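# Nest all open wooden boxes upright, largest on the table

## Task

Stack every open wooden box inside the next larger one so that each rests flat with its opening facing up, including boxes that begin tipped on a side or upside down. The largest box must stand upright directly on the table. The nest must stay in place by itself, with nothing held by the robot at the end. Finish by releasing everything and moving both arms away.

## Robot and tools

Robot: two arms named left_arm and right_arm, mounted facing each other across a table. Each has six joints and a parallel gripper. The names are labels only and do not match left or right in any image.

World frame: one frame for the whole scene. The origin is the table centre, +z is up, and the tabletop is at z = 0.020 m. left_arm's base sits on the +y side. Positions are in metres and orientations are quaternions in w,x,y,z order. Gripper fingers extend along the gripper's own +x axis and close along its y axis. The reported hand point lies between the pads, about 3-4 cm behind the fingertips, and it becomes less accurate the farther the arm reaches.

execute_actions(actions, pictures). actions is a list holding zero or one item. An empty list changes nothing and returns the current state. A move item is {"rows": [...], "steps": n}. rows holds 1 to 15 rows, and each row is used for one control step of 1/30 s. n is 1 to 15 and defaults to 15. If there are fewer rows than steps, the final row is repeated. A wait item is {"steps": n} with n up to 300; it adds no command and returns once n steps have passed since the previous result, with your reply time counted toward them. pictures is a boolean that includes or skips the camera images. A refused call sends nothing to the robot.

Row layout: one flat list of 14 numbers covering both arms, even when only one arm moves. Indices 0-6 are left_arm and 7-13 are right_arm. Each arm's block is waist, shoulder, elbow, wrist pitch, wrist yaw, wrist roll, opening. The six joint values are absolute target angles in radians, on the same scale that Joint positions reports. They are not offsets. Stated ranges: waist -3.054..3.054, shoulder 0.000..3.142, elbow 0.000..2.356, wrist pitch -1.571..1.571, wrist yaw -1.571..1.571, wrist roll -3.142..3.142. A call is rejected if any target is more than 0.010 rad outside its range and also farther out than that joint currently is. The real stop may differ from the stated one by up to 0.010 rad. A target beyond the real stop is clipped to it, and the result may then print "joint sent to its limit", possibly about an earlier move. If that line is missing, do not assume the joint has more room.

Opening is an absolute value from -1 to 1, where +1 is fully open. Empty fingers touch at about -0.80, and values below that add nothing. Going from fully open to closed takes at least about 0.5 s. To hold a part, command roughly 0.07 below its grip_measured reading; a smaller gap gives a lighter hold. Parts thinner than about 3 mm receive proportionally less force. Pad force tops out around 34-49 N. Readings can be off by about 1 mm per gripper, and they read narrower by up to 0.061 while squeezing hard.

Motion limits: on every step, each joint's target is held within a fixed distance of its measured angle. That distance is 0.211 rad for waist, shoulder and elbow, 0.213 for wrist pitch, 0.267 for wrist yaw and 0.228 for wrist roll. If the targets would put the hand more than 70 mm from where it is now, all of them are pulled back. Distant goals therefore need several calls. Friction can leave joints short of the target, especially at long reach, and tiny changes may not move at all, so check Joint positions after each move. Between calls the arms keep heading for the last row you sent. They stop once everything has nearly stopped moving or a step is HELD; after that, only a new action makes them continue.

Result lines: the state line gives each arm's hand position, quaternion and linear/angular velocity. Joint positions and Joint velocities list each arm's six joints (rad, rad/s) followed by the pad gap (m, 0.088 when fully open). grip_measured is the opening on the command scale. "joint command not followed" means a clearance check changed or blocked some joint targets; the rest of the row was still applied. HELD marks steps on which your row was partly or wholly not sent. A torque fault occurs when contact load reaches a joint's limit (N m: waist 18, shoulder 22.3, elbow 22.2, wrist pitch 5.86, wrist yaw 5.84, wrist roll 5.48, including held weight). The arm then freezes for 10 s and the rest of the call is dropped. Holding loads heats the motors: MOTOR HOT appears from 50 °C. At 95 °C an OVER-TEMPERATURE FAULT holds the arm, and if it does not cool it loses power and drops limp.

zoom_image(camera, region) gives a closer view of the latest image. camera is one of cam_high, cam_low, cam_left_wrist, cam_right_wrist, and each image is 504x504. region is [x0, y0, x1, y1] in pixels, origin at top-left, at most 504x504. Calibration is supplied per camera (K, distortion, T_world_to_cam). The wrist camera poses are derived from joint readings, and small offsets from the calibration are possible.

finished_scene(scene) ends the current scene, given by its number, and cannot be reversed. Its result reports success and the next task. A reply with no tool call ends everything.

Avoid: knocking anything off the table, which means failure. Also avoid collisions or hard pressure between the arms, which can end the scene. Do not drop, slam or shove boxes. Expect occasional outside tugs on held parts or pushes on loose ones. The simulation keeps running while you reply, so keep replies short.

Each tool is called after ">>>" by a JSON object that holds its "name" and its "arguments".

## Session

>>> {"name": "execute_actions", "arguments": {"actions": []}}

Scene clock: 0.00 s of 4500.00 s.
left_arm: end_effector_position=(+0.3593, +0.1234, +0.2948) grip_measured=+0.849 end_effector_quat_wxyz=(+0.823, -0.114, +0.115, -0.545) end_effector_velocity=(+0.000, +0.000, +0.000) end_effector_angular_velocity=(+0.002, +0.009, +0.003) | right_arm: end_effector_position=(+0.3487, -0.3068, +0.3449) grip_measured=+0.850 end_effector_quat_wxyz=(+0.551, +0.311, +0.739, +0.232) end_effector_velocity=(-0.002, -0.002, -0.003) end_effector_angular_velocity=(-0.011, +0.003, +0.005)
Joint positions: left_arm=[ 0.354  0.933  0.433  0.722 -0.019  0.338  0.081] | right_arm=[-0.547  1.602  1.699 -1.32  -0.554  0.631  0.081]
Joint velocities: left_arm=[-0.002 -0.002  0.002 -0.007 -0.007 -0.007 -0.   ] | right_arm=[-0.002 -0.002 -0.007 -0.007  0.007 -0.007  0.   ]
Motor temperatures (°C, as the motors report them): left_arm=[18 19 20 22 18 19] | right_arm=[20 19 22 19 20 18]
Heat: left arm: hottest wrist pitch 22 °C (+0.0 °C/min); right arm: hottest elbow 22 °C (+0.0 °C/min).
camera_calibration (this result's frames):
cam_left_wrist: T_world_to_cam=[[-0.858176, -0.362723, 0.36327, 0.253133], [-0.456157, 0.214194, -0.863737, 0.422841], [0.235487, -0.906947, -0.349274, 0.208611], [0, 0, 0, 1]] pos_world=[0.360989, 0.190446, 0.346131]
cam_right_wrist: T_world_to_cam=[[-0.258164, -0.684073, -0.682199, 0.127231], [-0.826741, -0.208917, 0.522353, 0.0763282], [-0.49985, 0.698855, -0.511617, 0.642776], [0, 0, 0, 1]] pos_world=[0.417241, -0.346226, 0.375781]

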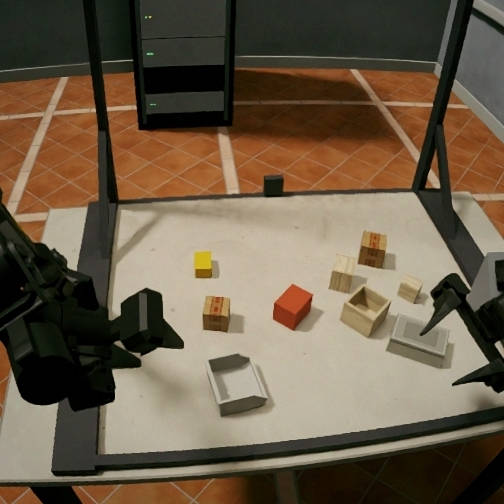

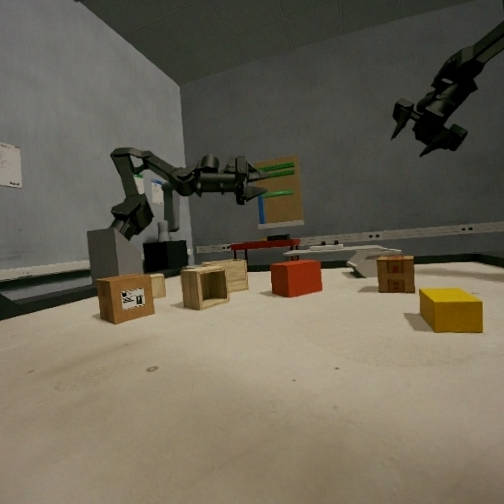

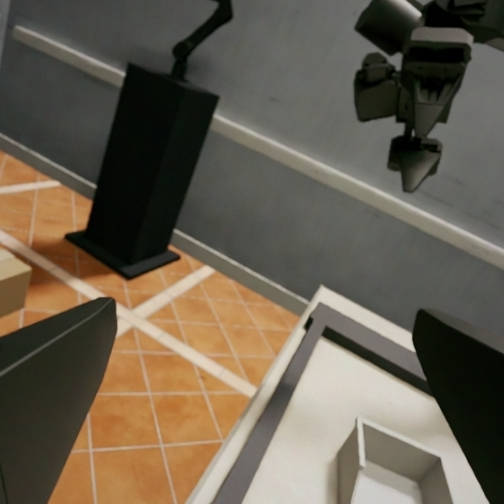

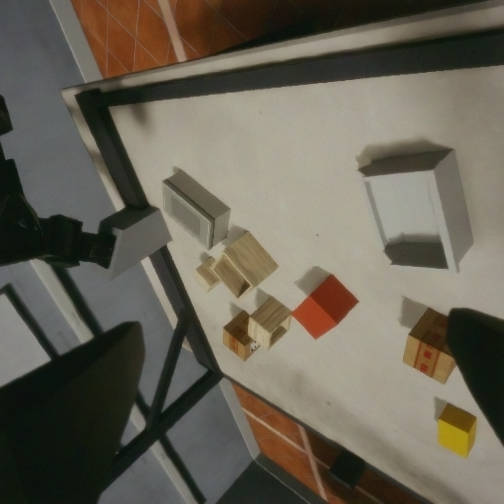

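>>> {"name": "zoom_image", "arguments": {"camera": "cam_high", "region": [310,220,450,360]}}

>>> {"name": "zoom_image", "arguments": {"camera": "cam_low", "region": [80,240,280,340]}}

>>> {"name": "zoom_image", "arguments": {"camera": "cam_right_wrist", "region": [160,210,320,370]}}

Region (310, 220, 450, 360) of cam_high's 504x504 image, scaled by 3.600, with more detail than that image has.

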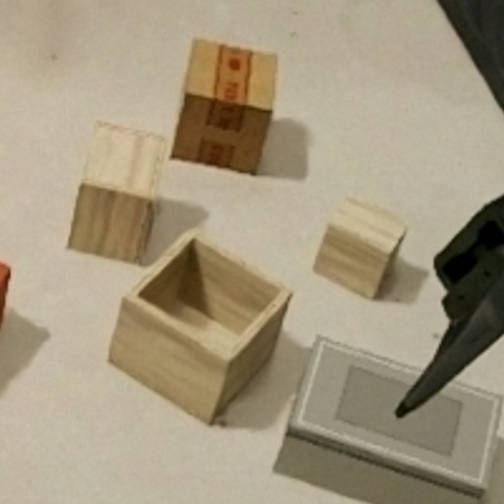

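Region (80, 240, 280, 340) of cam_low's 504x504 image, scaled by 2.520, with more detail than that image has.

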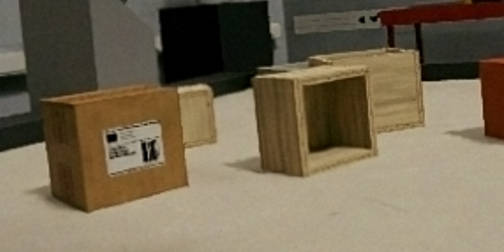

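Region (160, 210, 320, 370) of cam_right_wrist's 504x504 image, scaled by 3.150, with more detail than that image has.

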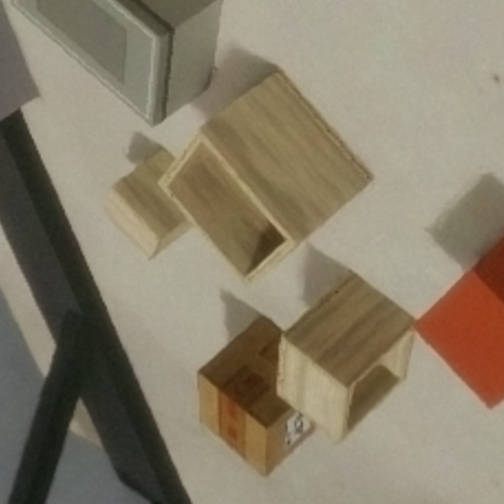

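>>> {"name": "execute_actions", "arguments": {"actions": [{"rows":[[0,0.4,0.4,0,0,0.3,1,0.79,2.2,1.72,-0.3,0.706,0.253,1]],"steps":15}], "pictures": false}}

>>> {"name": "execute_actions", "arguments": {"actions": [{"steps":25}], "pictures": false}}

>>> {"name": "execute_actions", "arguments": {"actions": [{"rows":[[0,0.4,0.4,0,0,0.3,1,0.792,2.73,1.72,0.156,0.71,0.25,1]],"steps":15}], "pictures": false}}

>>> {"name": "execute_actions", "arguments": {"actions": [{"steps":15}]}}

Scene clock: 6.03 s of 4500.00 s.
left_arm: end_effector_position=(+0.2584, +0.1833, +0.3465) grip_measured=+1.000 end_effector_quat_wxyz=(+0.685, -0.145, +0.140, -0.700) end_effector_velocity=(-0.037, +0.014, -0.034) end_effector_angular_velocity=(+0.138, +0.004, -0.151) | right_arm: end_effector_position=(+0.3423, -0.1198, +0.2281) grip_measured=+1.000 end_effector_quat_wxyz=(+0.731, -0.052, +0.581, +0.354) end_effector_velocity=(-0.178, +0.383, -0.195) end_effector_angular_velocity=(-0.448, -1.230, +0.525)
Joint positions: left_arm=[0.006 0.416 0.402 0.033 0.001 0.303 0.088] | right_arm=[-0.071  2.037  1.722 -0.797  0.086  0.287  0.088]
Joint velocities: left_arm=[-0.032 -0.095 -0.027 -0.271 -0.007 -0.007  0.   ] | right_arm=[ 0.999  0.867 -0.007  1.033  1.341 -0.183  0.   ]
Motor temperatures (°C, as the motors report them): left_arm=[18 19 21 22 18 19] | right_arm=[20 20 22 19 20 18]
Heat: left arm: hottest wrist pitch 22 °C (+0.0 °C/min); right arm: hottest elbow 22 °C (+0.0 °C/min).
Steps of this call (steps 1 to 90: nothing new was sent; then 2.53 s passed at rest; steps 91 to 105: all 15 steps of this action). Readings (joint positions):
91: left_arm=[0.334 0.907 0.432 0.682 -0.030 0.331] | right_arm=[-0.537 1.615 1.699 -1.308 -0.524 0.607]
92: left_arm=[0.282 0.861 0.426 0.615 -0.022 0.323] | right_arm=[-0.509 1.633 1.707 -1.263 -0.471 0.565]
94: left_arm=[0.167 0.751 0.411 0.508 -0.007 0.314] | right_arm=[-0.438 1.689 1.722 -1.179 -0.386 0.487]
98: left_arm=[0.036 0.534 0.410 0.291 0.001 0.306] | right_arm=[-0.301 1.824 1.722 -1.040 -0.211 0.366]
105: the state above

Scene clock: 6.87 s of 4500.00 s.
left_arm: end_effector_position=(+0.2554, +0.1855, +0.3440) grip_measured=+1.000 end_effector_quat_wxyz=(+0.681, -0.140, +0.145, -0.704) end_effector_velocity=(+0.001, +0.000, +0.000) end_effector_angular_velocity=(-0.002, +0.022, +0.008) | right_arm: end_effector_position=(+0.0182, +0.0281, +0.3560) grip_measured=+1.000 end_effector_quat_wxyz=(+0.802, -0.121, +0.243, +0.533) end_effector_velocity=(-0.101, -0.014, +0.020) end_effector_angular_velocity=(+0.038, -0.067, +0.152)
Joint positions: left_arm=[0.003 0.403 0.402 0.002 0.001 0.302 0.088] | right_arm=[ 0.803  2.181  1.723 -0.303  0.691  0.256  0.088]
Joint velocities: left_arm=[-0.002 -0.002 -0.002  0.007 -0.007 -0.022  0.   ] | right_arm=[ 0.198  0.017 -0.002  0.007  0.051 -0.007  0.   ]
Motor temperatures (°C, as the motors report them): left_arm=[18 19 21 22 18 19] | right_arm=[20 21 22 19 20 18]
Heat: left arm: hottest wrist pitch 22 °C (+0.0 °C/min); right arm: hottest elbow 22 °C (+0.0 °C/min).
Steps of this call (steps 1 to 25: the robot went on to your last target). Readings (joint positions):
1: left_arm=[0.006 0.413 0.402 0.024 0.001 0.302] | right_arm=[-0.037 2.065 1.722 -0.759 0.134 0.282]
2: left_arm=[0.005 0.410 0.402 0.019 0.001 0.302] | right_arm=[-0.000 2.091 1.722 -0.719 0.185 0.277]
4: left_arm=[0.004 0.405 0.402 0.011 0.001 0.302] | right_arm=[0.078 2.135 1.722 -0.633 0.293 0.270]
8: left_arm=[0.004 0.404 0.402 0.004 0.001 0.302] | right_arm=[0.247 2.176 1.722 -0.461 0.503 0.262]
25: the state above

Scene clock: 7.37 s of 4500.00 s.
left_arm: end_effector_position=(+0.2554, +0.1856, +0.3441) grip_measured=+1.000 end_effector_quat_wxyz=(+0.681, -0.140, +0.145, -0.704) end_effector_velocity=(-0.001, +0.001, -0.004) end_effector_angular_velocity=(+0.020, +0.021, -0.004) | right_arm: end_effector_position=(-0.0333, +0.0865, +0.1808) grip_measured=+1.000 end_effector_quat_wxyz=(+0.806, -0.128, +0.244, +0.524) end_effector_velocity=(-0.088, -0.027, -0.421) end_effector_angular_velocity=(-0.511, -0.157, +0.125)
Joint positions: left_arm=[0.003 0.402 0.402 0.002 0.001 0.302 0.088] | right_arm=[0.794 2.636 1.735 0.125 0.702 0.255 0.088]
Joint velocities: left_arm=[ 0.002 -0.007 -0.002 -0.022 -0.007 -0.022  0.   ] | right_arm=[-0.002  0.794 -0.037  0.286 -0.007 -0.007  0.   ]
Motor temperatures (°C, as the motors report them): left_arm=[18 19 21 22 18 19] | right_arm=[20 21 22 19 20 18]
Heat: left arm: hottest wrist pitch 22 °C (+0.0 °C/min); right arm: hottest elbow 22 °C (+0.0 °C/min).
Steps of this call (steps 1 to 15: all 15 steps of this action). Readings (joint positions):
1: left_arm=[0.003 0.402 0.402 0.002 0.001 0.302] | right_arm=[0.807 2.199 1.723 -0.279 0.697 0.255]
2: left_arm=[0.003 0.402 0.402 0.002 0.001 0.302] | right_arm=[0.807 2.223 1.729 -0.219 0.702 0.255]
4: left_arm=[0.003 0.402 0.402 0.002 0.001 0.302] | right_arm=[0.801 2.280 1.739 -0.134 0.702 0.255]
8: left_arm=[0.003 0.402 0.402 0.002 0.001 0.302] | right_arm=[0.794 2.423 1.738 0.016 0.702 0.255]
15: the state above

Scene clock: 7.87 s of 4500.00 s.
left_arm: end_effector_position=(+0.2554, +0.1856, +0.3441) grip_measured=+1.000 end_effector_quat_wxyz=(+0.681, -0.140, +0.145, -0.704) end_effector_velocity=(-0.002, +0.000, -0.001) end_effector_angular_velocity=(+0.006, +0.022, -0.005) | right_arm: end_effector_position=(-0.0419, +0.0794, +0.1327) grip_measured=+1.000 end_effector_quat_wxyz=(+0.800, -0.161, +0.251, +0.520) end_effector_velocity=(+0.003, -0.001, -0.001) end_effector_angular_velocity=(-0.010, -0.012, -0.002)
Joint positions: left_arm=[0.003 0.402 0.402 0.002 0.001 0.302 0.088] | right_arm=[0.794 2.72  1.721 0.156 0.705 0.253 0.088]
Joint velocities: left_arm=[-0.007 -0.002 -0.002 -0.007 -0.007 -0.022  0.   ] | right_arm=[-0.002 -0.002 -0.002 -0.007  0.007 -0.007  0.   ]
Motor temperatures (°C, as the motors report them): left_arm=[18 19 21 22 18 19] | right_arm=[20 21 23 19 20 18]
Heat: left arm: hottest wrist pitch 22 °C (+0.0 °C/min); right arm: hottest elbow 23 °C (+7.6 °C/min).
Steps of this call (steps 1 to 15: the robot went on to your last target). Readings (joint positions):
1: left_arm=[0.003 0.402 0.402 0.002 0.001 0.302] | right_arm=[0.794 2.659 1.734 0.133 0.702 0.255]
2: left_arm=[0.003 0.402 0.402 0.002 0.001 0.302] | right_arm=[0.794 2.679 1.731 0.137 0.702 0.254]
4: left_arm=[0.003 0.402 0.402 0.002 0.001 0.302] | right_arm=[0.794 2.706 1.723 0.141 0.702 0.254]
8: left_arm=[0.003 0.402 0.402 0.002 0.001 0.302] | right_arm=[0.794 2.720 1.720 0.150 0.704 0.253]
15: the state above
camera_calibration (this result's frames):
cam_left_wrist: T_world_to_cam=[[-0.895184, 0.0439144, 0.443527, 0.07496], [-0.406157, 0.32939, -0.852372, 0.36667], [-0.183525, -0.943172, -0.277029, 0.395557], [0, 0, 0, 1]] pos_world=[0.288623, 0.249009, 0.388874]
cam_right_wrist: T_world_to_cam=[[0.905764, -0.419824, -0.0577834, 0.0906648], [-0.371812, -0.721841, -0.583696, 0.151424], [0.203339, 0.550176, -0.809914, 0.149932], [0, 0, 0, 1]] pos_world=[-0.0563068, 0.0648783, 0.215057]

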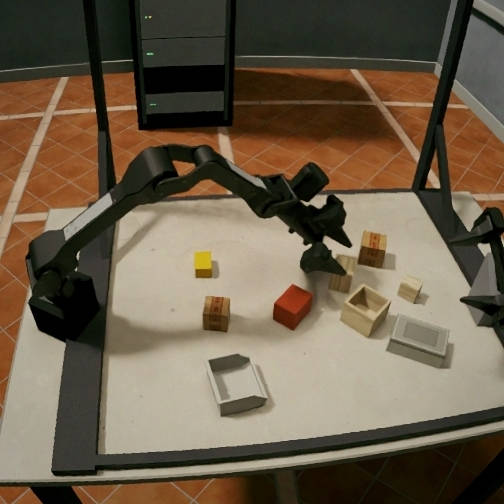

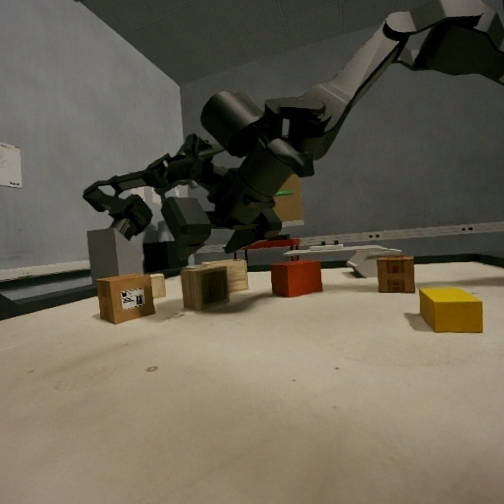

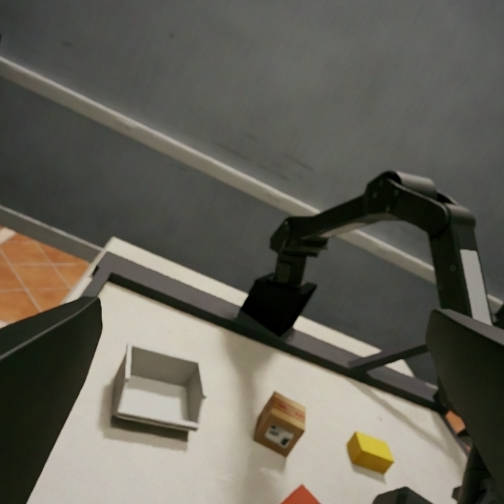

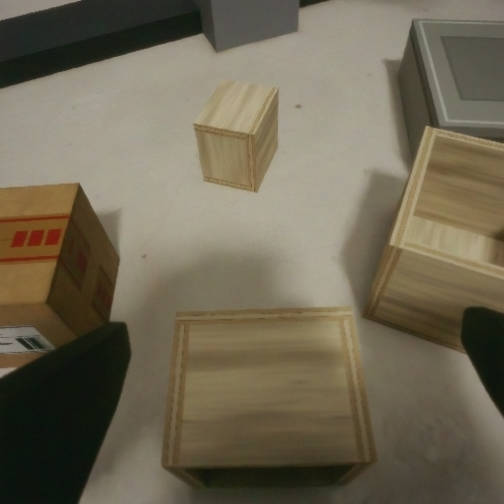

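>>> {"name": "execute_actions", "arguments": {"actions": [{"rows":[[0,0.4,0.4,0,0,0.3,1,0.808,2.74,1.716,0.165,0.712,0.256,0.85],[0,0.4,0.4,0,0,0.3,1,0.808,2.75,1.714,0.177,0.712,0.256,0.85],[0,0.4,0.4,0,0,0.3,1,0.806,2.76,1.712,0.19,0.712,0.256,0.85],[0,0.4,0.4,0,0,0.3,1,0.802,2.77,1.71,0.20,0.712,0.256,0.85],[0,0.4,0.4,0,0,0.3,1,0.799,2.78,1.708,0.21,0.712,0.256,0.85],[0,0.4,0.4,0,0,0.3,1,0.796,2.79,1.707,0.222,0.712,0.256,0.85],[0,0.4,0.4,0,0,0.3,1,0.794,2.80,1.706,0.233,0.712,0.256,0.85],[0,0.4,0.4,0,0,0.3,1,0.792,2.81,1.706,0.244,0.712,0.256,0.85],[0,0.4,0.4,0,0,0.3,1,0.791,2.82,1.706,0.255,0.712,0.256,0.85]],"steps":15}]}}

Scene clock: 9.27 s of 4500.00 s.
left_arm: end_effector_position=(+0.2554, +0.1856, +0.3441) grip_measured=+1.000 end_effector_quat_wxyz=(+0.681, -0.140, +0.145, -0.704) end_effector_velocity=(-0.000, +0.001, -0.001) end_effector_angular_velocity=(+0.005, +0.007, +0.002) | right_arm: end_effector_position=(-0.0495, +0.0763, +0.0955) grip_measured=+0.854 end_effector_quat_wxyz=(+0.800, -0.162, +0.251, +0.520) end_effector_velocity=(+0.004, -0.004, -0.027) end_effector_angular_velocity=(-0.014, +0.009, -0.012)
Joint positions: left_arm=[0.003 0.402 0.402 0.002 0.001 0.302 0.088] | right_arm=[0.795 2.804 1.711 0.247 0.707 0.253 0.081]
Joint velocities: left_arm=[-0.002 -0.007 -0.002 -0.007 -0.007 -0.007  0.   ] | right_arm=[-0.017  0.046 -0.017  0.051 -0.007  0.007 -0.001]
Motor temperatures (°C, as the motors report them): left_arm=[18 19 21 22 18 19] | right_arm=[20 21 23 19 20 18]
Heat: left arm: hottest wrist pitch 22 °C (+0.0 °C/min); right arm: hottest elbow 23 °C (+6.5 °C/min).
Steps of this call (steps 1 to 15: the robot went on to your last target; steps 16 to 27: nothing new was sent; steps 28 to 42: all 15 steps of this action). Readings (joint positions):
28: left_arm=[0.003 0.402 0.402 0.002 0.001 0.302] | right_arm=[0.794 2.720 1.721 0.157 0.706 0.253]
29: left_arm=[0.003 0.402 0.402 0.002 0.001 0.302] | right_arm=[0.795 2.721 1.721 0.160 0.706 0.253]
31: left_arm=[0.003 0.402 0.402 0.002 0.001 0.302] | right_arm=[0.798 2.728 1.721 0.177 0.706 0.253]
35: left_arm=[0.003 0.402 0.402 0.002 0.001 0.302] | right_arm=[0.800 2.755 1.721 0.215 0.707 0.253]
42: the state above
camera_calibration (this result's frames):
cam_left_wrist: T_world_to_cam=[[-0.895184, 0.0439144, 0.443527, 0.07496], [-0.406157, 0.32939, -0.852372, 0.36667], [-0.183525, -0.943172, -0.277029, 0.395557], [0, 0, 0, 1]] pos_world=[0.288623, 0.249009, 0.388874]
cam_right_wrist: T_world_to_cam=[[0.905706, -0.420264, -0.055447, 0.0939868], [-0.371117, -0.722893, -0.582836, 0.12469], [0.204863, 0.548456, -0.810696, 0.123329], [0, 0, 0, 1]] pos_world=[-0.0641155, 0.0619963, 0.177868]

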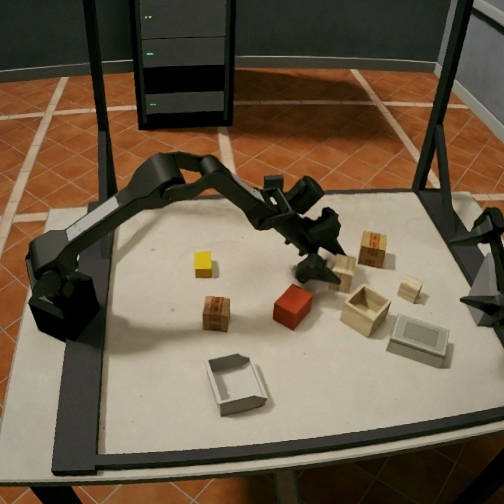

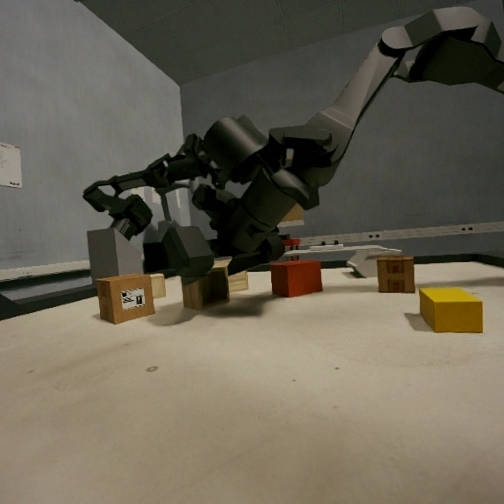

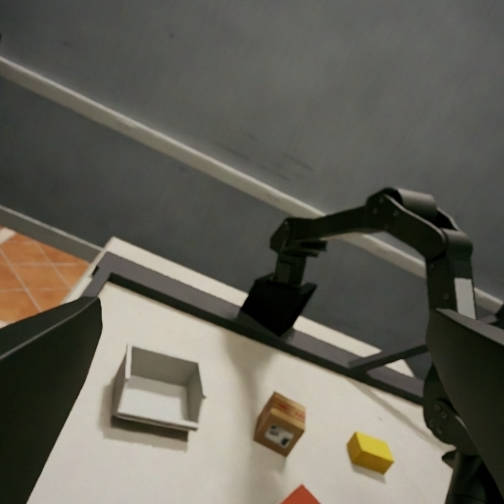

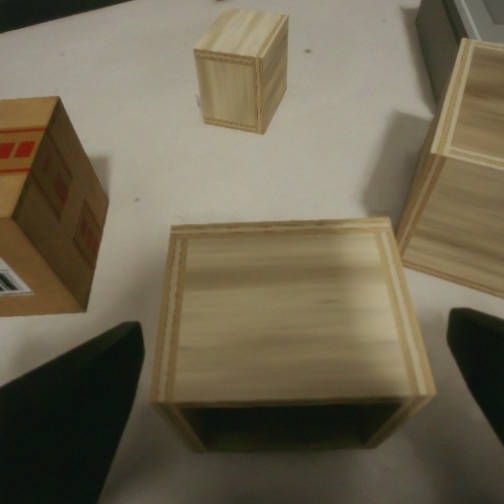

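>>> {"name": "execute_actions", "arguments": {"actions": [{"rows":[[0,0.4,0.4,0,0,0.3,1,0.79,2.835,1.74,0.245,0.712,0.256,0.8],[0,0.4,0.4,0,0,0.3,1,0.79,2.845,1.755,0.24,0.712,0.256,0.75],[0,0.4,0.4,0,0,0.3,1,0.79,2.857,1.77,0.236,0.712,0.256,0.7],[0,0.4,0.4,0,0,0.3,1,0.789,2.868,1.787,0.231,0.712,0.256,0.7]],"steps":12}], "pictures": false}}

>>> {"name": "execute_actions", "arguments": {"actions": [{"rows":[[0,0.4,0.4,0,0,0.3,1,0.789,2.868,1.787,0.231,0.712,0.256,0.5],[0,0.4,0.4,0,0,0.3,1,0.789,2.868,1.787,0.231,0.712,0.256,0.4],[0,0.4,0.4,0,0,0.3,1,0.789,2.868,1.787,0.231,0.712,0.256,0.22]],"steps":13}]}}

Scene clock: 10.73 s of 4500.00 s.
left_arm: end_effector_position=(+0.2554, +0.1856, +0.3441) grip_measured=+1.000 end_effector_quat_wxyz=(+0.681, -0.140, +0.145, -0.704) end_effector_velocity=(+0.000, -0.001, -0.000) end_effector_angular_velocity=(+0.002, +0.007, +0.005) | right_arm: end_effector_position=(-0.0522, +0.0861, +0.0926) grip_measured=+0.708 end_effector_quat_wxyz=(+0.802, -0.157, +0.250, +0.519) end_effector_velocity=(+0.002, -0.001, -0.010) end_effector_angular_velocity=(-0.025, +0.003, +0.001)
Joint positions: left_arm=[0.003 0.402 0.402 0.002 0.001 0.302 0.088] | right_arm=[0.793 2.845 1.777 0.234 0.707 0.253 0.074]
Joint velocities: left_arm=[-0.002  0.002 -0.002  0.007 -0.007 -0.007  0.   ] | right_arm=[-0.007  0.017  0.012 -0.022 -0.007  0.007 -0.002]
Motor temperatures (°C, as the motors report them): left_arm=[18 19 21 22 18 19] | right_arm=[20 22 23 19 20 18]
Heat: left arm: hottest wrist pitch 22 °C (+0.0 °C/min); right arm: hottest elbow 23 °C (+5.6 °C/min).
Steps of this call (steps 1 to 15: the robot went on to your last target; steps 16 to 32: nothing new was sent; steps 33 to 44: all 12 steps of this action). Readings (joint positions):
33: left_arm=[0.003 0.402 0.402 0.002 0.001 0.302] | right_arm=[0.794 2.806 1.713 0.255 0.707 0.253]
34: left_arm=[0.003 0.402 0.402 0.002 0.001 0.302] | right_arm=[0.794 2.809 1.719 0.252 0.707 0.253]
36: left_arm=[0.003 0.402 0.402 0.002 0.001 0.302] | right_arm=[0.794 2.821 1.742 0.245 0.707 0.253]
40: left_arm=[0.003 0.402 0.402 0.002 0.001 0.302] | right_arm=[0.793 2.840 1.772 0.237 0.707 0.253]
44: the state above

Scene clock: 11.17 s of 4500.00 s.
left_arm: end_effector_position=(+0.2554, +0.1856, +0.3441) grip_measured=+1.000 end_effector_quat_wxyz=(+0.681, -0.140, +0.145, -0.704) end_effector_velocity=(+0.001, +0.001, -0.001) end_effector_angular_velocity=(+0.008, +0.007, +0.006) | right_arm: end_effector_position=(-0.0520, +0.0865, +0.0927) grip_measured=+0.352 end_effector_quat_wxyz=(+0.802, -0.156, +0.250, +0.519) end_effector_velocity=(+0.000, -0.003, -0.006) end_effector_angular_velocity=(-0.019, -0.006, +0.011)
Joint positions: left_arm=[0.003 0.402 0.402 0.002 0.001 0.302 0.088] | right_arm=[0.793 2.846 1.78  0.233 0.708 0.253 0.056]
Joint velocities: left_arm=[ 0.002 -0.002  0.002 -0.007 -0.007 -0.007  0.   ] | right_arm=[-0.002  0.002 -0.007 -0.007 -0.007 -0.007 -0.   ]
Motor temperatures (°C, as the motors report them): left_arm=[18 19 21 22 18 19] | right_arm=[20 22 23 19 20 18]
Heat: left arm: hottest wrist pitch 22 °C (+0.0 °C/min); right arm: hottest elbow 23 °C (+5.4 °C/min).
Steps of this call (steps 1 to 13: all 13 steps of this action). Readings (joint positions):
1: left_arm=[0.003 0.402 0.402 0.002 0.001 0.302] | right_arm=[0.793 2.846 1.777 0.234 0.707 0.253]
2: left_arm=[0.003 0.402 0.402 0.002 0.001 0.302] | right_arm=[0.793 2.846 1.778 0.234 0.707 0.253]
4: left_arm=[0.003 0.402 0.402 0.002 0.001 0.302] | right_arm=[0.793 2.846 1.779 0.234 0.708 0.253]
8: left_arm=[0.003 0.402 0.402 0.002 0.001 0.302] | right_arm=[0.793 2.846 1.780 0.233 0.708 0.253]
13: the state above
camera_calibration (this result's frames):
cam_left_wrist: T_world_to_cam=[[-0.895184, 0.0439144, 0.443527, 0.07496], [-0.406157, 0.32939, -0.852372, 0.36667], [-0.183525, -0.943172, -0.277029, 0.395557], [0, 0, 0, 1]] pos_world=[0.288623, 0.249009, 0.388874]
cam_right_wrist: T_world_to_cam=[[0.903187, -0.424689, -0.0623853, 0.101216], [-0.376737, -0.714631, -0.589382, 0.129139], [0.205721, 0.555825, -0.805442, 0.114888], [0, 0, 0, 1]] pos_world=[-0.0664009, 0.0714143, 0.174962]

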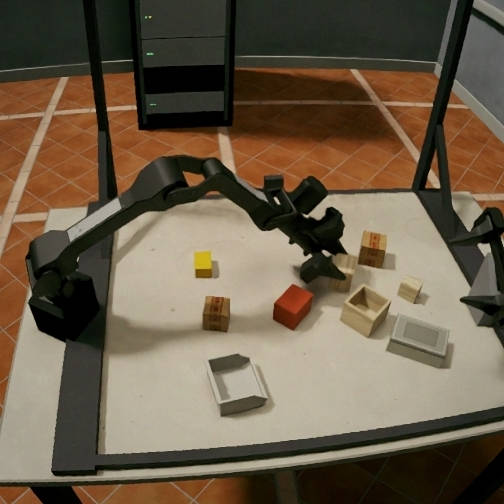

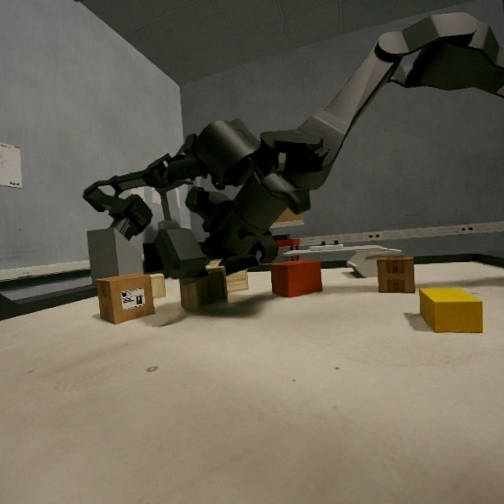

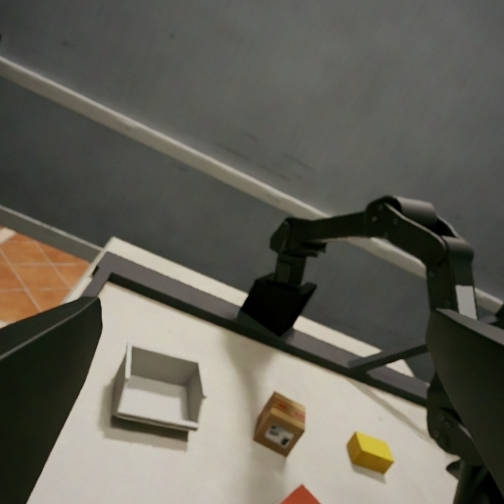

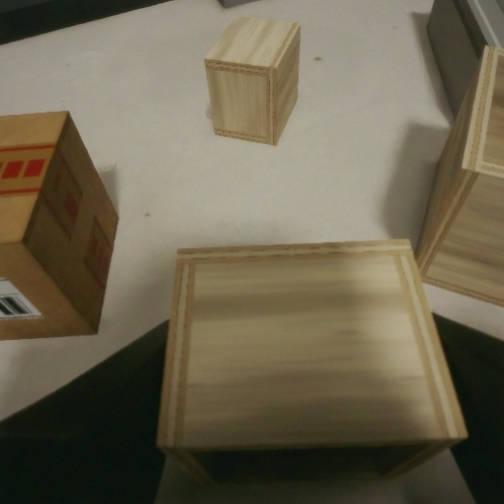

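>>> {"name": "execute_actions", "arguments": {"actions": [{"rows":[[-0.897,1.7,0.813,-0.9,-0.977,1.024,1,0.81,2.55,1.78,0.0,0.71,0.256,0.27]],"steps":13}], "pictures": false}}

>>> {"name": "execute_actions", "arguments": {"actions": [{"rows":[[-0.897,1.7,0.813,-0.9,-0.977,1.024,1,0.6,2.2,1.62,-0.2,0.45,1.5,0.27]],"steps":12}], "pictures": false}}

>>> {"name": "execute_actions", "arguments": {"actions": [{"rows":[[-0.897,1.7,0.813,-0.9,-0.977,1.024,1,0.288,2.2,1.574,-0.4,0.122,2.79,0.27]],"steps":15}], "pictures": false}}

>>> {"name": "execute_actions", "arguments": {"actions": [{"steps":18}], "pictures": false}}

>>> {"name": "execute_actions", "arguments": {"actions": [{"rows":[[-0.897,2.1,0.813,-0.9,-0.977,1.024,1,0.28,2.45,1.562,-0.185,0.115,2.787,0.27]],"steps":15}]}}

Scene clock: 12.70 s of 4500.00 s.
left_arm: end_effector_position=(+0.1583, +0.1702, +0.3264) grip_measured=+1.000 end_effector_quat_wxyz=(+0.439, +0.504, -0.113, -0.735) end_effector_velocity=(-0.442, +0.157, -0.166) end_effector_angular_velocity=(+0.744, -3.224, -2.344) | right_arm: end_effector_position=(-0.0291, +0.0879, +0.2356) grip_measured=+0.352 end_effector_quat_wxyz=(+0.807, -0.114, +0.238, +0.529) end_effector_velocity=(+0.025, +0.002, +0.128) end_effector_angular_velocity=(+0.174, +0.045, -0.035)
Joint positions: left_arm=[-0.672  1.072  0.801 -0.693 -0.856  0.967  0.088] | right_arm=[0.808 2.549 1.788 0.016 0.708 0.256 0.056]
Joint velocities: left_arm=[-1.59   1.683 -0.002 -1.604 -1.15   0.535  0.   ] | right_arm=[ 0.007 -0.212  0.042 -0.066  0.007 -0.007 -0.   ]
Motor temperatures (°C, as the motors report them): left_arm=[18 19 21 23 18 19] | right_arm=[20 22 23 20 20 18]
Heat: left arm: hottest wrist pitch 23 °C (+4.7 °C/min); right arm: hottest elbow 23 °C (+4.7 °C/min).
Steps of this call (steps 1 to 15: the robot went on to your last target; steps 16 to 33: nothing new was sent; steps 34 to 46: all 13 steps of this action). Readings (joint positions):
34: left_arm=[-0.020 0.427 0.426 -0.040 -0.052 0.340] | right_arm=[0.793 2.833 1.780 0.213 0.708 0.256]
35: left_arm=[-0.076 0.476 0.476 -0.102 -0.128 0.402] | right_arm=[0.795 2.811 1.779 0.155 0.708 0.256]
37: left_arm=[-0.187 0.594 0.583 -0.208 -0.262 0.520] | right_arm=[0.798 2.762 1.775 0.100 0.708 0.256]
41: left_arm=[-0.404 0.804 0.761 -0.416 -0.540 0.755] | right_arm=[0.804 2.642 1.775 0.041 0.708 0.256]
46: the state above

Scene clock: 13.10 s of 4500.00 s.
left_arm: end_effector_position=(+0.0551, +0.1973, +0.2559) grip_measured=+1.000 end_effector_quat_wxyz=(+0.131, +0.720, -0.288, -0.618) end_effector_velocity=(-0.057, +0.015, -0.081) end_effector_angular_velocity=(+0.196, -0.413, -0.216) | right_arm: end_effector_position=(+0.0944, +0.0484, +0.2856) grip_measured=+0.352 end_effector_quat_wxyz=(+0.779, +0.130, +0.451, +0.415) end_effector_velocity=(+0.091, -0.044, +0.270) end_effector_angular_velocity=(+0.903, +1.459, -1.118)
Joint positions: left_arm=[-0.89   1.661  0.803 -0.896 -0.967  1.022  0.088] | right_arm=[ 0.587  2.223  1.639 -0.183  0.474  0.823  0.056]
Joint velocities: left_arm=[-0.027  0.501 -0.002 -0.007 -0.022 -0.007  0.   ] | right_arm=[-0.056 -0.564 -0.002 -0.081 -0.125  1.751 -0.   ]
Motor temperatures (°C, as the motors report them): left_arm=[18 19 21 23 18 19] | right_arm=[20 23 23 20 20 18]
Heat: left arm: hottest wrist pitch 23 °C (+4.6 °C/min); right arm: hottest shoulder 23 °C (+4.6 °C/min).
Steps of this call (steps 1 to 12: all 12 steps of this action). Readings (joint positions):
1: left_arm=[-0.726 1.128 0.801 -0.747 -0.888 0.982] | right_arm=[0.803 2.529 1.780 -0.003 0.680 0.281]
2: left_arm=[-0.776 1.184 0.801 -0.792 -0.910 0.994] | right_arm=[0.790 2.500 1.755 -0.048 0.628 0.320]
4: left_arm=[-0.842 1.295 0.801 -0.842 -0.938 1.008] | right_arm=[0.744 2.447 1.707 -0.102 0.573 0.397]
8: left_arm=[-0.882 1.512 0.803 -0.882 -0.964 1.018] | right_arm=[0.635 2.328 1.650 -0.166 0.503 0.587]
12: the state above

Scene clock: 13.60 s of 4500.00 s.
left_arm: end_effector_position=(+0.0517, +0.1982, +0.2508) grip_measured=+1.000 end_effector_quat_wxyz=(+0.118, +0.728, -0.293, -0.608) end_effector_velocity=(+0.003, -0.001, +0.001) end_effector_angular_velocity=(-0.015, -0.014, +0.008) | right_arm: end_effector_position=(+0.1939, -0.0036, +0.2030) grip_measured=+0.352 end_effector_quat_wxyz=(+0.626, +0.358, +0.686, +0.095) end_effector_velocity=(-0.076, +0.011, +0.011) end_effector_angular_velocity=(+0.084, +1.136, -1.183)
Joint positions: left_arm=[-0.893  1.695  0.803 -0.898 -0.973  1.022  0.088] | right_arm=[ 0.274  2.192  1.582 -0.394  0.137  1.585  0.056]
Joint velocities: left_arm=[-0.002 -0.002 -0.002 -0.007 -0.022 -0.007  0.   ] | right_arm=[ 0.115  0.002 -0.007 -0.051 -0.11   1.736 -0.   ]
Motor temperatures (°C, as the motors report them): left_arm=[18 19 21 23 18 19] | right_arm=[20 23 23 20 20 18]
Heat: left arm: hottest wrist pitch 23 °C (+4.4 °C/min); right arm: hottest shoulder 23 °C (+4.4 °C/min).
Steps of this call (steps 1 to 15: all 15 steps of this action). Readings (joint positions):
1: left_arm=[-0.890 1.672 0.803 -0.896 -0.968 1.022] | right_arm=[0.580 2.208 1.639 -0.204 0.438 0.867]
2: left_arm=[-0.891 1.679 0.803 -0.896 -0.971 1.022] | right_arm=[0.564 2.194 1.639 -0.239 0.381 0.904]
4: left_arm=[-0.892 1.686 0.803 -0.897 -0.972 1.022] | right_arm=[0.510 2.185 1.631 -0.292 0.298 0.981]
8: left_arm=[-0.892 1.693 0.803 -0.897 -0.973 1.022] | right_arm=[0.368 2.191 1.596 -0.364 0.191 1.172]
15: the state above

Scene clock: 14.20 s of 4500.00 s.
left_arm: end_effector_position=(+0.0517, +0.1981, +0.2507) grip_measured=+1.000 end_effector_quat_wxyz=(+0.118, +0.728, -0.293, -0.608) end_effector_velocity=(+0.002, +0.001, +0.000) end_effector_angular_velocity=(-0.003, -0.014, -0.008) | right_arm: end_effector_position=(+0.1843, -0.0019, +0.2051) grip_measured=+0.352 end_effector_quat_wxyz=(+0.362, +0.617, +0.649, -0.260) end_effector_velocity=(+0.002, -0.002, -0.001) end_effector_angular_velocity=(+0.025, +0.935, -1.214)
Joint positions: left_arm=[-0.893  1.696  0.803 -0.898 -0.973  1.022  0.088] | right_arm=[ 0.291  2.192  1.582 -0.399  0.128  2.639  0.056]
Joint velocities: left_arm=[-0.002 -0.002 -0.002 -0.007 -0.007  0.007  0.   ] | right_arm=[-0.002 -0.002 -0.002 -0.007  0.007  1.531  0.   ]
Motor temperatures (°C, as the motors report them): left_arm=[18 19 22 23 18 19] | right_arm=[20 23 23 20 20 18]
Heat: left arm: hottest wrist pitch 23 °C (+4.2 °C/min); right arm: hottest shoulder 23 °C (+4.2 °C/min).
Steps of this call (steps 1 to 18: the robot went on to your last target). Readings (joint positions):
1: left_arm=[-0.893 1.696 0.803 -0.898 -0.973 1.022] | right_arm=[0.279 2.192 1.582 -0.395 0.134 1.644]
2: left_arm=[-0.893 1.696 0.803 -0.898 -0.973 1.022] | right_arm=[0.283 2.192 1.582 -0.397 0.131 1.703]
4: left_arm=[-0.893 1.696 0.803 -0.898 -0.973 1.022] | right_arm=[0.290 2.192 1.582 -0.398 0.128 1.821]
8: left_arm=[-0.893 1.696 0.803 -0.898 -0.973 1.022] | right_arm=[0.291 2.192 1.582 -0.398 0.128 2.056]
18: the state above

Scene clock: 14.70 s of 4500.00 s.
left_arm: end_effector_position=(+0.0209, +0.2162, +0.1814) grip_measured=+1.000 end_effector_quat_wxyz=(-0.038, +0.795, -0.312, -0.519) end_effector_velocity=(+0.001, +0.005, -0.008) end_effector_angular_velocity=(+0.026, -0.063, -0.037) | right_arm: end_effector_position=(+0.1570, +0.0170, +0.0951) grip_measured=+0.352 end_effector_quat_wxyz=(+0.333, +0.622, +0.627, -0.329) end_effector_velocity=(+0.024, +0.039, +0.047) end_effector_angular_velocity=(+0.168, -0.028, -0.057)
Joint positions: left_arm=[-0.893  2.09   0.813 -0.899 -0.976  1.022  0.088] | right_arm=[ 0.283  2.448  1.558 -0.187  0.121  2.782  0.056]
Joint velocities: left_arm=[-0.002  0.046 -0.002 -0.022 -0.007  0.007  0.   ] | right_arm=[-0.002 -0.022  0.09   0.066 -0.007  0.007  0.   ]
Motor temperatures (°C, as the motors report them): left_arm=[18 19 22 22 18 19] | right_arm=[20 23 23 20 20 18]
Heat: left arm: hottest elbow 22 °C (+0.0 °C/min); right arm: hottest shoulder 23 °C (+4.1 °C/min).
Steps of this call (steps 1 to 15: all 15 steps of this action). Readings (joint positions):
1: left_arm=[-0.893 1.722 0.805 -0.902 -0.976 1.022] | right_arm=[0.291 2.209 1.581 -0.380 0.128 2.675]
2: left_arm=[-0.893 1.762 0.814 -0.901 -0.982 1.022] | right_arm=[0.290 2.230 1.583 -0.324 0.128 2.696]
4: left_arm=[-0.893 1.876 0.820 -0.895 -0.981 1.022] | right_arm=[0.288 2.285 1.591 -0.269 0.126 2.727]
8: left_arm=[-0.893 2.049 0.815 -0.898 -0.976 1.022] | right_arm=[0.285 2.402 1.574 -0.216 0.122 2.767]
15: the state above
camera_calibration (this result's frames):
cam_left_wrist: T_world_to_cam=[[0.487922, 0.82896, -0.273419, -0.132692], [0.699498, -0.183954, 0.690552, -0.0693624], [0.522144, -0.528192, -0.669612, 0.303111], [0, 0, 0, 1]] pos_world=[-0.0450056, 0.257337, 0.214585]
cam_right_wrist: T_world_to_cam=[[-0.998882, 0.0456458, 0.0123374, 0.166693], [0.0369916, 0.591871, 0.805184, -0.0601716], [0.0294511, 0.804739, -0.592897, 0.11569], [0, 0, 0, 1]] pos_world=[0.165325, -0.0650952, 0.114985]

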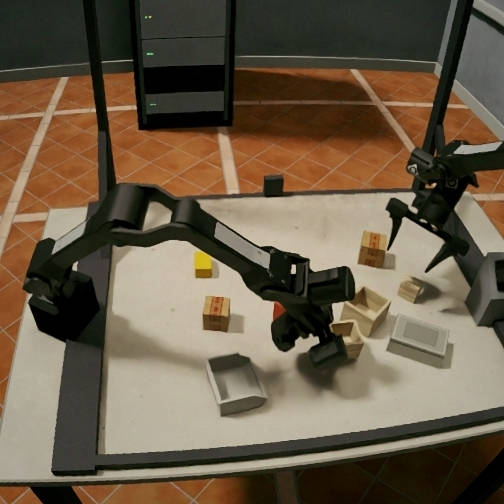

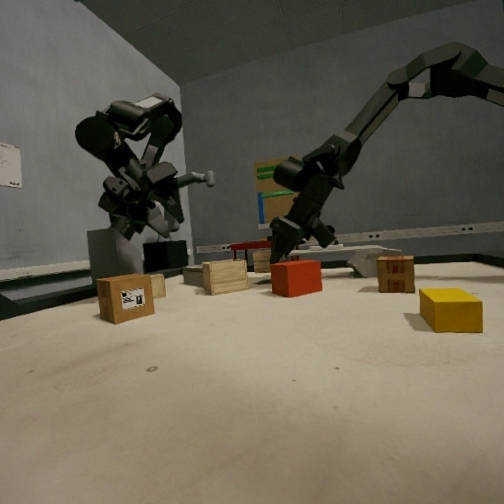

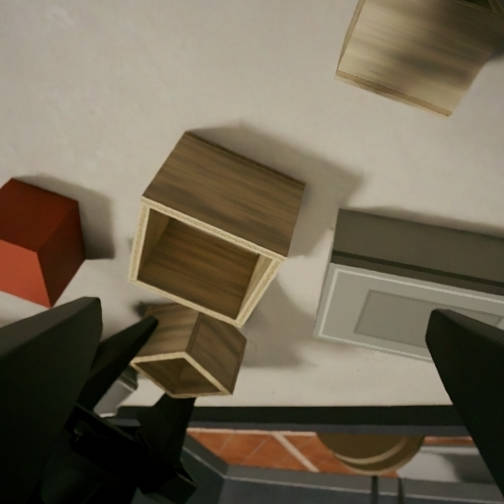

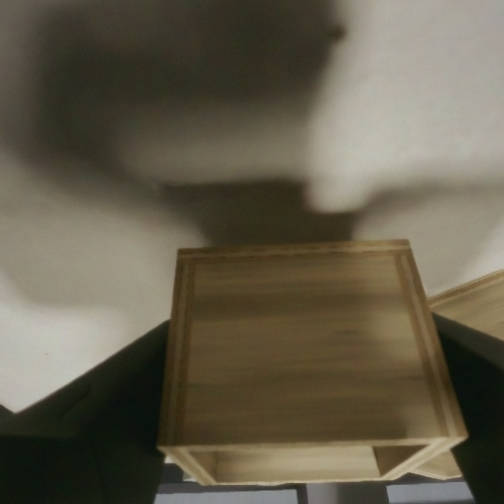

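>>> {"name": "execute_actions", "arguments": {"actions": [{"rows":[[-0.9,2.2,0.813,-0.9,-0.977,1.024,1,0.265,2.46,1.56,-0.16,0.105,2.77,0.27],[-0.9,2.25,0.813,-0.9,-0.977,1.024,1,0.255,2.46,1.56,-0.15,0.1,2.76,0.27],[-0.9,2.3,0.813,-0.9,-0.977,1.024,1,0.247,2.465,1.557,-0.14,0.1,2.755,0.27],[-0.9,2.35,0.813,-0.9,-0.977,1.024,1,0.243,2.471,1.555,-0.13,0.098,2.75,0.27],[-0.9,2.38,0.813,-0.9,-0.977,1.024,1,0.241,2.477,1.553,-0.12,0.096,2.748,0.27],[-0.9,2.408,0.813,-0.9,-0.977,1.024,1,0.239,2.483,1.551,-0.11,0.095,2.746,0.27],[-0.9,2.408,0.813,-0.9,-0.977,1.024,1,0.237,2.489,1.549,-0.10,0.095,2.744,0.27],[-0.9,2.408,0.813,-0.9,-0.977,1.024,1,0.236,2.495,1.547,-0.09,0.095,2.742,0.27],[-0.9,2.408,0.813,-0.9,-0.977,1.024,1,0.235,2.501,1.546,-0.083,0.095,2.74,0.27]],"steps":15}], "pictures": false}}

>>> {"name": "execute_actions", "arguments": {"actions": [{"steps":5}]}}

Scene clock: 16.50 s of 4500.00 s.
left_arm: end_effector_position=(+0.0159, +0.2428, +0.1246) grip_measured=+1.000 end_effector_quat_wxyz=(-0.163, +0.827, -0.319, -0.434) end_effector_velocity=(+0.002, +0.005, -0.007) end_effector_angular_velocity=(+0.026, -0.032, -0.009) | right_arm: end_effector_position=(+0.1777, +0.0219, +0.0791) grip_measured=+0.352 end_effector_quat_wxyz=(+0.319, +0.638, +0.626, -0.315) end_effector_velocity=(-0.014, -0.008, -0.029) end_effector_angular_velocity=(-0.040, +0.008, +0.055)
Joint positions: left_arm=[-0.896  2.398  0.814 -0.9   -0.978  1.022  0.088] | right_arm=[ 0.235  2.485  1.553 -0.091  0.101  2.745  0.056]
Joint velocities: left_arm=[ 0.002  0.037 -0.002 -0.007  0.007 -0.007  0.   ] | right_arm=[-0.002  0.046 -0.027  0.022 -0.022 -0.037 -0.   ]
Motor temperatures (°C, as the motors report them): left_arm=[18 19 22 22 18 19] | right_arm=[20 23 23 20 20 18]
Heat: left arm: hottest elbow 22 °C (+0.0 °C/min); right arm: hottest shoulder 23 °C (+3.6 °C/min).
Steps of this call (steps 1 to 15: the robot went on to your last target; steps 16 to 39: nothing new was sent; steps 40 to 54: all 15 steps of this action). Readings (joint positions):
40: left_arm=[-0.893 2.108 0.813 -0.900 -0.977 1.022] | right_arm=[0.282 2.448 1.562 -0.184 0.119 2.783]
41: left_arm=[-0.894 2.132 0.816 -0.900 -0.978 1.022] | right_arm=[0.280 2.448 1.562 -0.176 0.114 2.781]
43: left_arm=[-0.895 2.215 0.819 -0.900 -0.979 1.022] | right_arm=[0.271 2.448 1.562 -0.158 0.108 2.770]
47: left_arm=[-0.896 2.361 0.815 -0.900 -0.978 1.022] | right_arm=[0.245 2.457 1.562 -0.118 0.105 2.754]
54: the state above

Scene clock: 16.67 s of 4500.00 s.
left_arm: end_effector_position=(+0.0160, +0.2431, +0.1241) grip_measured=+1.000 end_effector_quat_wxyz=(-0.164, +0.827, -0.319, -0.433) end_effector_velocity=(-0.000, +0.000, -0.001) end_effector_angular_velocity=(-0.004, -0.007, -0.011) | right_arm: end_effector_position=(+0.1778, +0.0225, +0.0787) grip_measured=+0.352 end_effector_quat_wxyz=(+0.319, +0.639, +0.626, -0.313) end_effector_velocity=(-0.001, +0.003, +0.004) end_effector_angular_velocity=(+0.015, -0.003, +0.009)
Joint positions: left_arm=[-0.896  2.401  0.814 -0.9   -0.978  1.022  0.088] | right_arm=[ 0.235  2.487  1.552 -0.085  0.101  2.744  0.056]
Joint velocities: left_arm=[-0.002  0.007 -0.002  0.007 -0.007  0.007  0.   ] | right_arm=[ 0.002 -0.002  0.002  0.007 -0.007 -0.007  0.   ]
Motor temperatures (°C, as the motors report them): left_arm=[18 19 22 22 18 19] | right_arm=[20 23 23 20 20 18]
Heat: left arm: hottest elbow 22 °C (+0.0 °C/min); right arm: hottest shoulder 23 °C (+3.6 °C/min).
Steps of this call (steps 1 to 5: the robot went on to your last target). Readings (joint positions):
1: left_arm=[-0.896 2.399 0.814 -0.900 -0.978 1.022] | right_arm=[0.235 2.486 1.552 -0.089 0.101 2.744]
2: left_arm=[-0.896 2.400 0.814 -0.900 -0.978 1.022] | right_arm=[0.235 2.487 1.552 -0.088 0.101 2.744]
4: left_arm=[-0.896 2.401 0.814 -0.900 -0.978 1.022] | right_arm=[0.235 2.487 1.552 -0.086 0.101 2.744]
5: the state above
camera_calibration (this result's frames):
cam_left_wrist: T_world_to_cam=[[0.629176, 0.776924, -0.0229323, -0.189032], [0.477418, -0.363008, 0.800186, 0.0120815], [0.613359, -0.514406, -0.599313, 0.267965], [0, 0, 0, 1]] pos_world=[-0.0511927, 0.289092, 0.146593]
cam_right_wrist: T_world_to_cam=[[-0.997789, 0.0664363, 0.00188954, 0.187529], [0.03834, 0.55213, 0.832876, -0.0525596], [0.05429, 0.831107, -0.553457, 0.092847], [0, 0, 0, 1]] pos_world=[0.184089, -0.0606048, 0.0948081]

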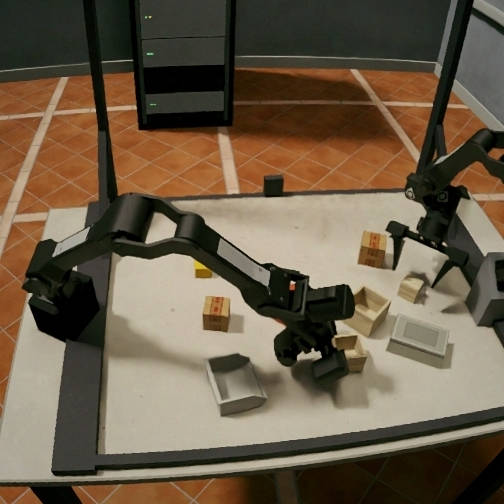

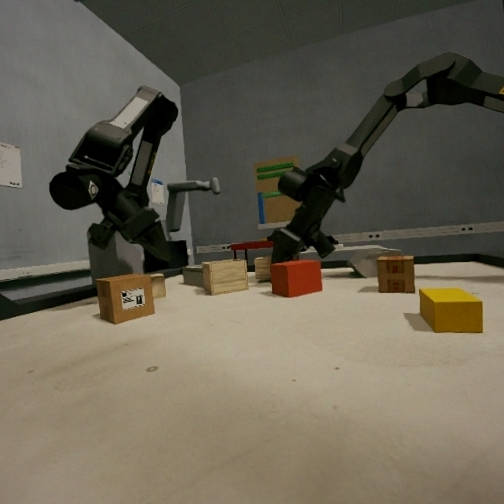

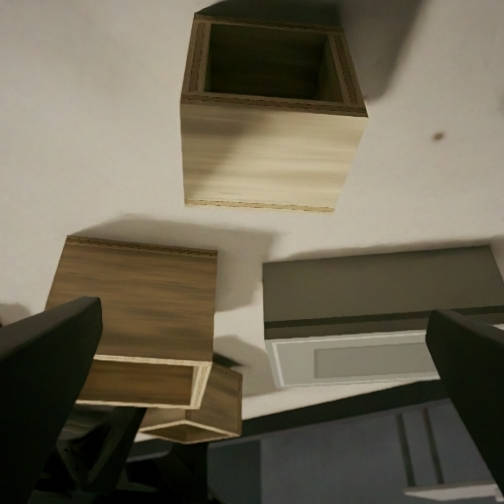

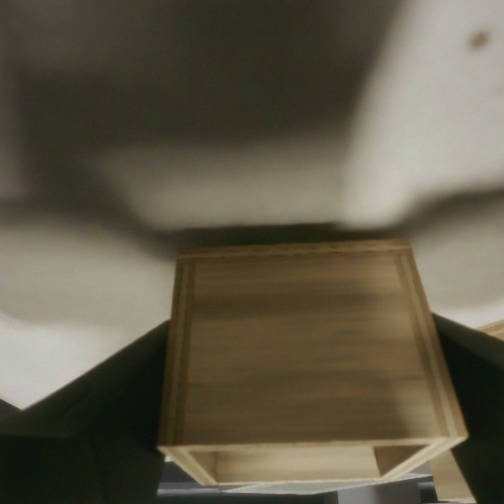

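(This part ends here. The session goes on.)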